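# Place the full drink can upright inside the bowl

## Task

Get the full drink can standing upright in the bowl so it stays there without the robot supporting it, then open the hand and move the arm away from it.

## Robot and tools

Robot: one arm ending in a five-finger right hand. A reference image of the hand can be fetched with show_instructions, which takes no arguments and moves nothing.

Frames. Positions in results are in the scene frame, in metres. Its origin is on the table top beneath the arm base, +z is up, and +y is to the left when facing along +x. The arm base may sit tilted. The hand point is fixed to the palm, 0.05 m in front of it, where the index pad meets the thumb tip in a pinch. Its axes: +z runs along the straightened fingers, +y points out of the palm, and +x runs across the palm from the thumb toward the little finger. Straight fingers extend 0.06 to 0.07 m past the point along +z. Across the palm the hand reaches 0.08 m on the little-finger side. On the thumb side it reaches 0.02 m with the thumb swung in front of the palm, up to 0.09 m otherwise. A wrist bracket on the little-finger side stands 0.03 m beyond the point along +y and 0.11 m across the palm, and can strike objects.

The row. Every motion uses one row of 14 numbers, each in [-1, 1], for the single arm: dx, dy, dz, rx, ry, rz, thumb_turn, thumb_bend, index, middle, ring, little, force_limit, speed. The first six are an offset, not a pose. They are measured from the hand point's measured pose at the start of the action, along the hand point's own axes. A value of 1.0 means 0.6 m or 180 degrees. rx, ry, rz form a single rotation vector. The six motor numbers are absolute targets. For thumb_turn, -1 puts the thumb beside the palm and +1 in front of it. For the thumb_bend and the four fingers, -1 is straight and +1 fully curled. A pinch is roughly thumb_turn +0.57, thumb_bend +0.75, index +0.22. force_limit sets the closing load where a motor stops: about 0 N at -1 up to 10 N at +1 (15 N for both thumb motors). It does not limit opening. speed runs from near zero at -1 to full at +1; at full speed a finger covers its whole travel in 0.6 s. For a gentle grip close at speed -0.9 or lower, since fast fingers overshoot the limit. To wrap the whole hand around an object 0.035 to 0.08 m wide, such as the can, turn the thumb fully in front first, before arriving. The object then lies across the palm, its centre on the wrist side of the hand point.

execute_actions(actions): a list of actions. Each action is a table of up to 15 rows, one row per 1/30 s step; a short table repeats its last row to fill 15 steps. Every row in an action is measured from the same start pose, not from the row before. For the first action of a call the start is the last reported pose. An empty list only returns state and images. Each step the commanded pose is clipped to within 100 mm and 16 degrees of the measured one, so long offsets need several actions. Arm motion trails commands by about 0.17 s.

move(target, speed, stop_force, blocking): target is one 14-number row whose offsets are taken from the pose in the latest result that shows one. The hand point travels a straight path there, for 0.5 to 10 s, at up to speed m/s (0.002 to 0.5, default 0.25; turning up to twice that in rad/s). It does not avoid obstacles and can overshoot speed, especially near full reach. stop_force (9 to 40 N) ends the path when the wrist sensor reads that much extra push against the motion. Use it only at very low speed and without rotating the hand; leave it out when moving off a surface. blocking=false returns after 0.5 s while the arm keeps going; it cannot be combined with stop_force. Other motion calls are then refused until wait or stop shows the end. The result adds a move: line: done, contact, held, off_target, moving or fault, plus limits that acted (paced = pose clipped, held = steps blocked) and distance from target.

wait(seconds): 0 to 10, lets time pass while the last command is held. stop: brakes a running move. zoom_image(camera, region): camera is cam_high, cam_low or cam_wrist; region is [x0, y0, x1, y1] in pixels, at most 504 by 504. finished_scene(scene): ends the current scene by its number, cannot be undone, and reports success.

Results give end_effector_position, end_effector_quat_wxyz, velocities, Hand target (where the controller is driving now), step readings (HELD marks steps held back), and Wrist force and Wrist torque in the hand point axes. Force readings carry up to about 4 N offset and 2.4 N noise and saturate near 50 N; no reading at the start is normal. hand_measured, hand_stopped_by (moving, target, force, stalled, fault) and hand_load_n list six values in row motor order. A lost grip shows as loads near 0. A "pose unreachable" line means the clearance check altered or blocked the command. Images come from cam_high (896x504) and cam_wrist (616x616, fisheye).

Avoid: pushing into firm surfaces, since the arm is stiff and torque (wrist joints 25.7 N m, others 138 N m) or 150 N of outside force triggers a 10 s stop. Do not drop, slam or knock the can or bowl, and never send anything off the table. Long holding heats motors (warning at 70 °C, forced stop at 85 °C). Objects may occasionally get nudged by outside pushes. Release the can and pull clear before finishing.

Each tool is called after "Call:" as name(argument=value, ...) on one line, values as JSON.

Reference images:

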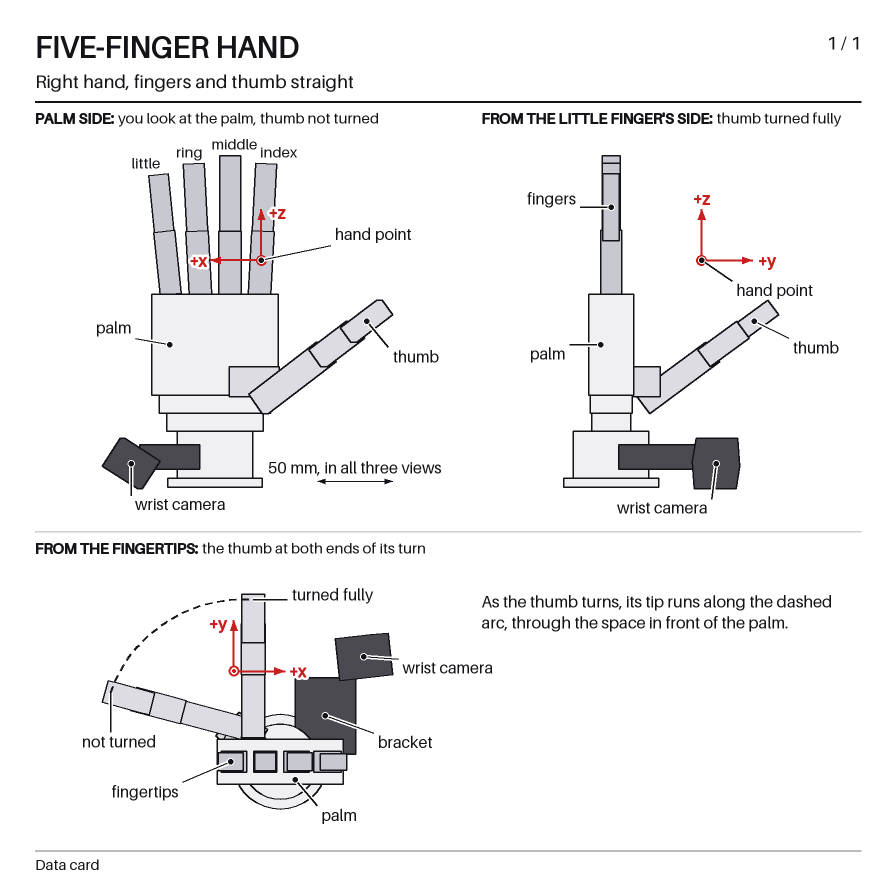

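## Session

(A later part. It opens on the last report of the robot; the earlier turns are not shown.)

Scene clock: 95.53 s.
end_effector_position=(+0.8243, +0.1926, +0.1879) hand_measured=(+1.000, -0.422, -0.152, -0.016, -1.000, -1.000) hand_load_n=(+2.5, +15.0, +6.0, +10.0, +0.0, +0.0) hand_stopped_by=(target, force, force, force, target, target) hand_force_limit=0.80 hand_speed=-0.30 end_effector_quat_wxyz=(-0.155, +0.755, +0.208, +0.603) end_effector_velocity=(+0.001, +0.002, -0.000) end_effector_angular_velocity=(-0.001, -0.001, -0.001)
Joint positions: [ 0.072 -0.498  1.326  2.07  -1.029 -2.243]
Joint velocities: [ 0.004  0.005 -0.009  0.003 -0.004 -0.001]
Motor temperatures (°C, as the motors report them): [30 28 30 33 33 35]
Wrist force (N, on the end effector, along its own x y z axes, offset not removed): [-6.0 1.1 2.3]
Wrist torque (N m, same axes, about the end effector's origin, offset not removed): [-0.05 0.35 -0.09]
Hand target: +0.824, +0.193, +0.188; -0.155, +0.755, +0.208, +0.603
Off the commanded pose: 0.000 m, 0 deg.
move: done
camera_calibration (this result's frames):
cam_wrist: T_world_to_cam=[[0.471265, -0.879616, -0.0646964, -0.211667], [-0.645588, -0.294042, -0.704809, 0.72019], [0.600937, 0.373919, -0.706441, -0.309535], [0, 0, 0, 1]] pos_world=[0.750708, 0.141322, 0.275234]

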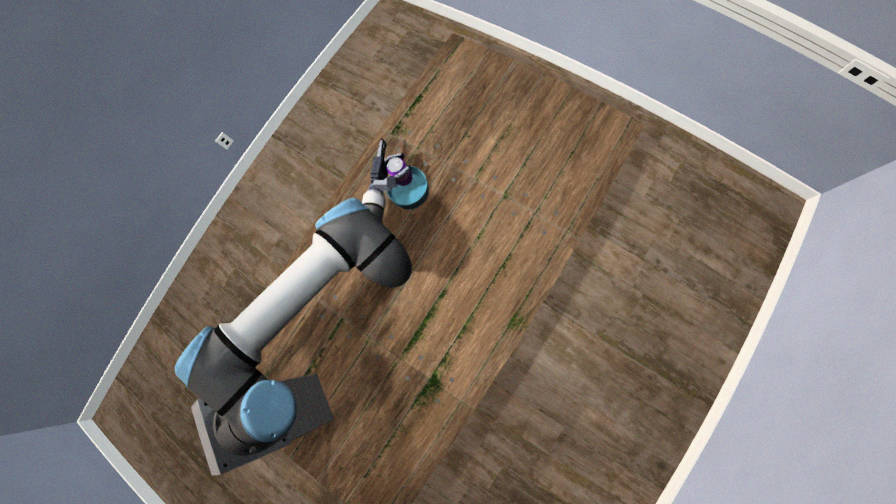

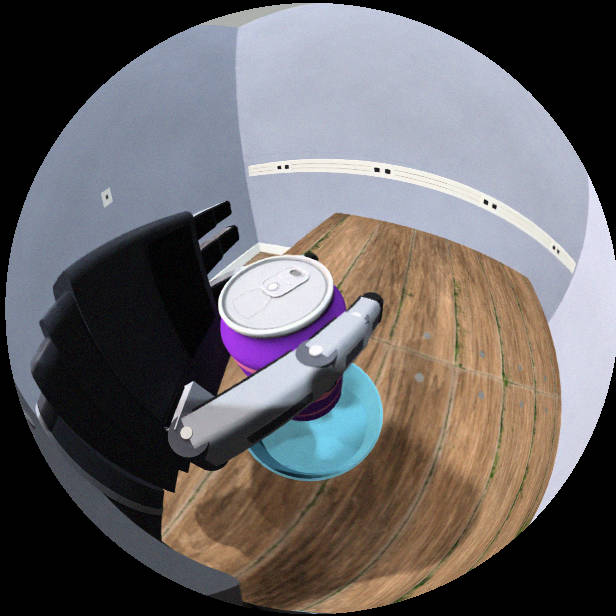

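Call:
move(target=[-0.117,-0.01,0.012,0,0,0,1,0.6,0.8,0.8,-1,-1,0.8,-0.3], speed=0.08)

Call:
move(target=[-0.049,0,0.011,0,0,0,1,0.6,0.8,0.8,-1,-1,0.8,-0.3], speed=0.012, stop_force=9)

Scene clock: 103.57 s.
end_effector_position=(+0.8143, +0.1924, +0.1182) hand_measured=(+1.000, -0.422, -0.152, -0.016, -1.000, -1.000) hand_load_n=(+2.5, +15.0, +6.0, +10.0, +0.0, +0.0) hand_stopped_by=(target, force, force, force, target, target) hand_force_limit=0.80 hand_speed=-0.30 end_effector_quat_wxyz=(-0.155, +0.755, +0.208, +0.602) end_effector_velocity=(+0.000, +0.001, -0.002) end_effector_angular_velocity=(+0.001, -0.000, +0.000)
Joint positions: [ 0.027 -0.347  1.145  2.093 -0.985 -2.23 ]
Joint velocities: [-0.001  0.006 -0.009  0.002  0.001  0.001]
Motor temperatures (°C, as the motors report them): [30 28 30 33 33 35]
Wrist force (N, on the end effector, along its own x y z axes, offset not removed): [-6.6 0.9 1.7]
Wrist torque (N m, same axes, about the end effector's origin, offset not removed): [-0.09 0.55 -0.08]
Hand target: +0.814, +0.192, +0.118; -0.155, +0.755, +0.208, +0.603
Off the commanded pose: 0.000 m, 0 deg.
move: done
camera_calibration (this result's frames):
cam_wrist: T_world_to_cam=[[0.471226, -0.87963, -0.0647812, -0.211608], [-0.645673, -0.29399, -0.704753, 0.664544], [0.600877, 0.373925, -0.706489, -0.352702], [0, 0, 0, 1]] pos_world=[0.740724, 0.141117, 0.205451]

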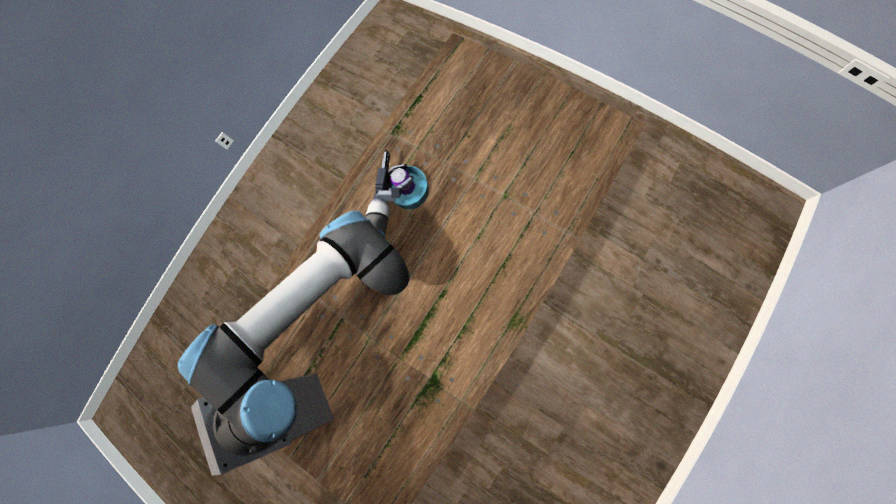

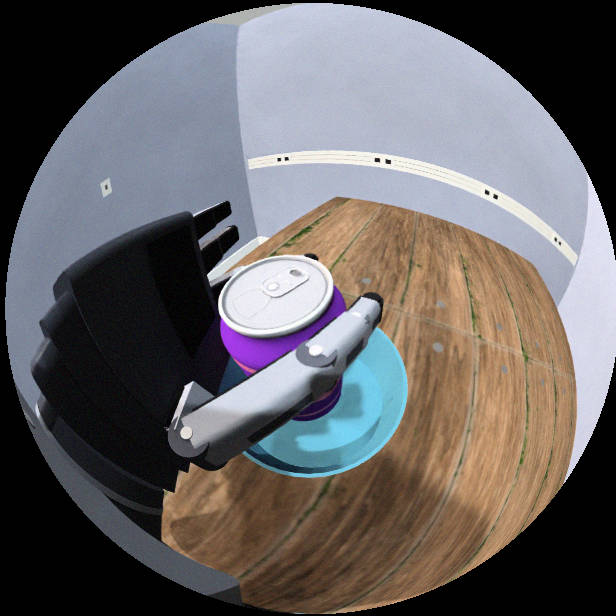

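Scene clock: 106.13 s.
end_effector_position=(+0.8143, +0.1920, +0.0922) hand_measured=(+1.000, -0.422, -0.152, -0.016, -1.000, -1.000) hand_load_n=(-3.5, +16.5, +5.0, +10.0, +0.0, +0.0) hand_stopped_by=(target, force, force, force, target, target) hand_force_limit=0.80 hand_speed=-0.30 end_effector_quat_wxyz=(-0.155, +0.755, +0.208, +0.602) end_effector_velocity=(-0.002, +0.000, +0.004) end_effector_angular_velocity=(-0.001, +0.003, -0.001)
Joint positions: [ 0.012 -0.287  1.055  2.121 -0.971 -2.226]
Joint velocities: [ 0.003 -0.011  0.021 -0.007 -0.005 -0.001]
Motor temperatures (°C, as the motors report them): [30 28 30 33 33 35]
Wrist force (N, on the end effector, along its own x y z axes, offset not removed): [8.7 3.5 -1.9]
Wrist torque (N m, same axes, about the end effector's origin, offset not removed): [-0.03 0.60 0.11]
Hand target: +0.814, +0.192, +0.093; -0.155, +0.755, +0.208, +0.603
Off the commanded pose: 0.004 m, 0 deg.
move: contact
camera_calibration (this result's frames):
cam_wrist: T_world_to_cam=[[0.471333, -0.879557, -0.0649903, -0.213766], [-0.645773, -0.293987, -0.704662, 0.646218], [0.600684, 0.3741, -0.706561, -0.370755], [0, 0, 0, 1]] pos_world=[0.740772, 0.14066, 0.179512]

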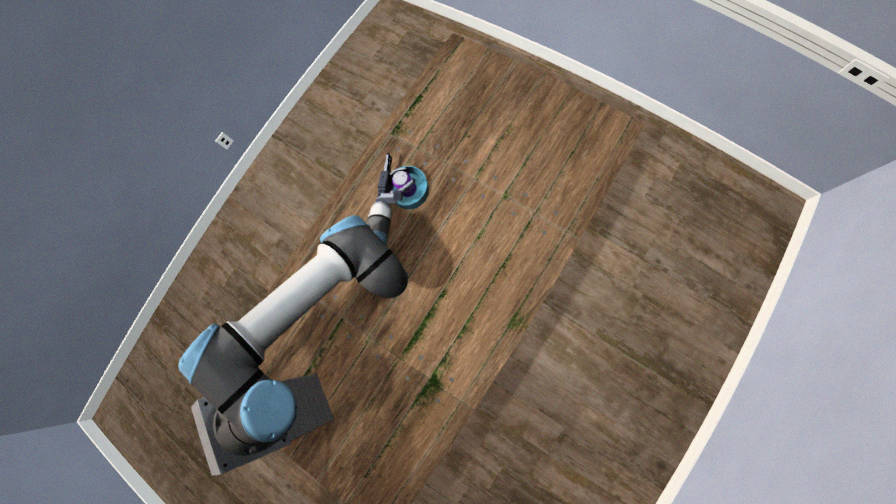

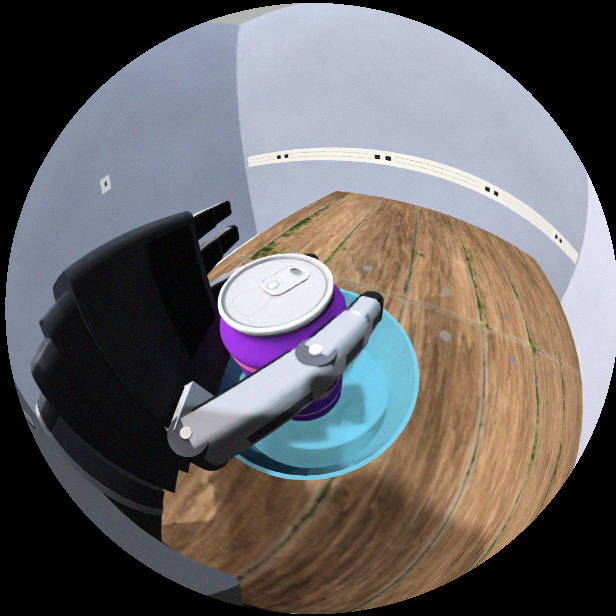

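Call:
move(target=[0.003,0,0,0,0,0,1,-1,-1,-1,-1,-1,0.8,-0.3], speed=0.01)

Call:
move(target=[0.2,-0.015,-0.1,0,0,0,1,-1,-1,-1,-1,-1,0.8,-0.3], speed=0.15)

Scene clock: 111.60 s.
end_effector_position=(+0.8147, +0.1922, +0.0940) hand_measured=(+1.000, -1.000, -1.000, -1.000, -1.000, -1.000) hand_load_n=(+0.0, +0.0, +0.0, +0.0, +0.0, +0.0) hand_stopped_by=(target, target, target, target, target, target) hand_force_limit=0.80 hand_speed=-0.30 end_effector_quat_wxyz=(-0.155, +0.755, +0.208, +0.602) end_effector_velocity=(-0.000, +0.000, -0.000) end_effector_angular_velocity=(+0.001, +0.000, +0.000)
Joint positions: [ 0.013 -0.291  1.06   2.12  -0.972 -2.226]
Joint velocities: [ 0.     0.    -0.     0.    -0.     0.001]
Motor temperatures (°C, as the motors report them): [30 28 30 33 33 35]
Wrist force (N, on the end effector, along its own x y z axes, offset not removed): [-5.4 0.6 0.5]
Wrist torque (N m, same axes, about the end effector's origin, offset not removed): [-0.13 0.88 -0.24]
Hand target: +0.815, +0.192, +0.094; -0.155, +0.755, +0.208, +0.602
Off the commanded pose: 0.000 m, 0 deg.
move: done
camera_calibration (this result's frames):
cam_wrist: T_world_to_cam=[[0.471335, -0.879557, -0.0649869, -0.213612], [-0.645771, -0.29399, -0.704663, 0.647734], [0.600685, 0.374099, -0.70656, -0.369804], [0, 0, 0, 1]] pos_world=[0.741106, 0.140886, 0.181263]

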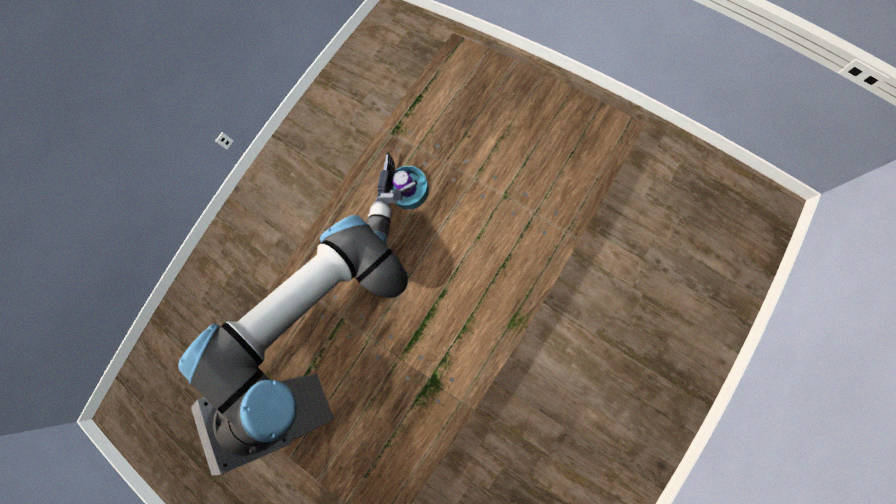

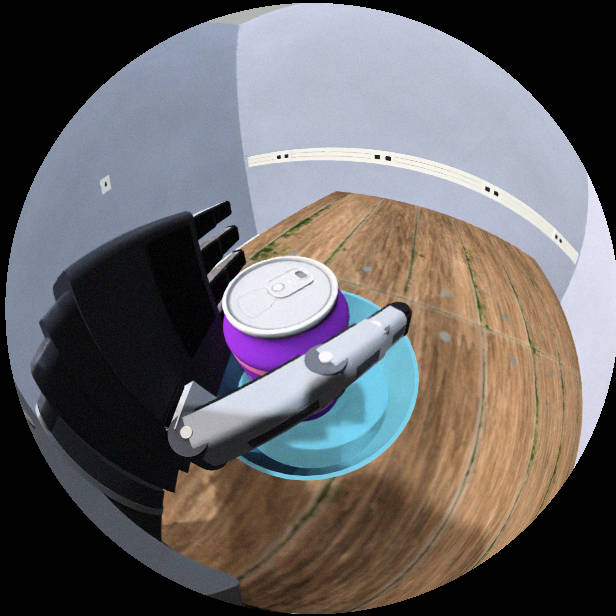

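Scene clock: 113.17 s.
end_effector_position=(+0.7820, +0.1861, +0.2239) hand_measured=(+1.000, -1.000, -1.000, -1.000, -1.000, -1.000) hand_load_n=(+0.0, +0.0, +0.0, +0.0, +0.0, +0.0) hand_stopped_by=(target, target, target, target, target, target) hand_force_limit=0.80 hand_speed=-0.30 end_effector_quat_wxyz=(-0.155, +0.755, +0.208, +0.602) end_effector_velocity=(-0.001, -0.001, +0.002) end_effector_angular_velocity=(-0.000, +0.001, +0.000)
Joint positions: [ 0.072 -0.577  1.532  1.943 -1.029 -2.243]
Joint velocities: [ 0.001 -0.006  0.009 -0.003 -0.001 -0.   ]
Motor temperatures (°C, as the motors report them): [30 28 30 33 33 35]
Wrist force (N, on the end effector, along its own x y z axes, offset not removed): [-1.1 -1.1 0.2]
Wrist torque (N m, same axes, about the end effector's origin, offset not removed): [-0.39 0.35 0.00]
Hand target: +0.782, +0.186, +0.224; -0.155, +0.755, +0.208, +0.602
Off the commanded pose: 0.000 m, 0 deg.
move: done
camera_calibration (this result's frames):
cam_wrist: T_world_to_cam=[[0.471382, -0.87954, -0.0648661, -0.195147], [-0.64566, -0.294062, -0.704735, 0.716348], [0.600768, 0.374081, -0.706499, -0.256106], [0, 0, 0, 1]] pos_world=[0.708366, 0.134815, 0.311238]

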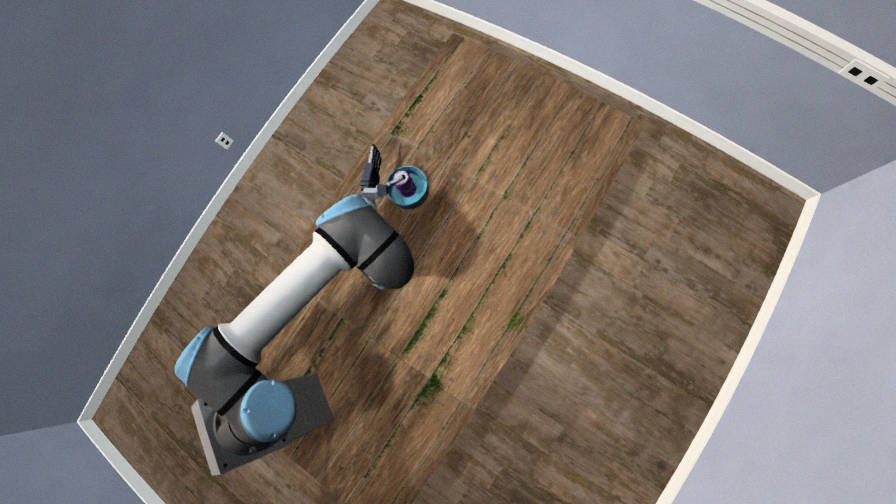

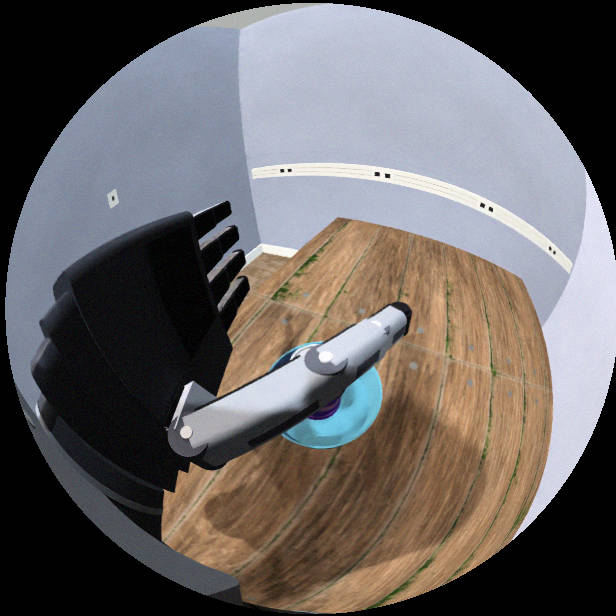

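Call:
finished_scene(scene=1)

The scene is finished: the task was done.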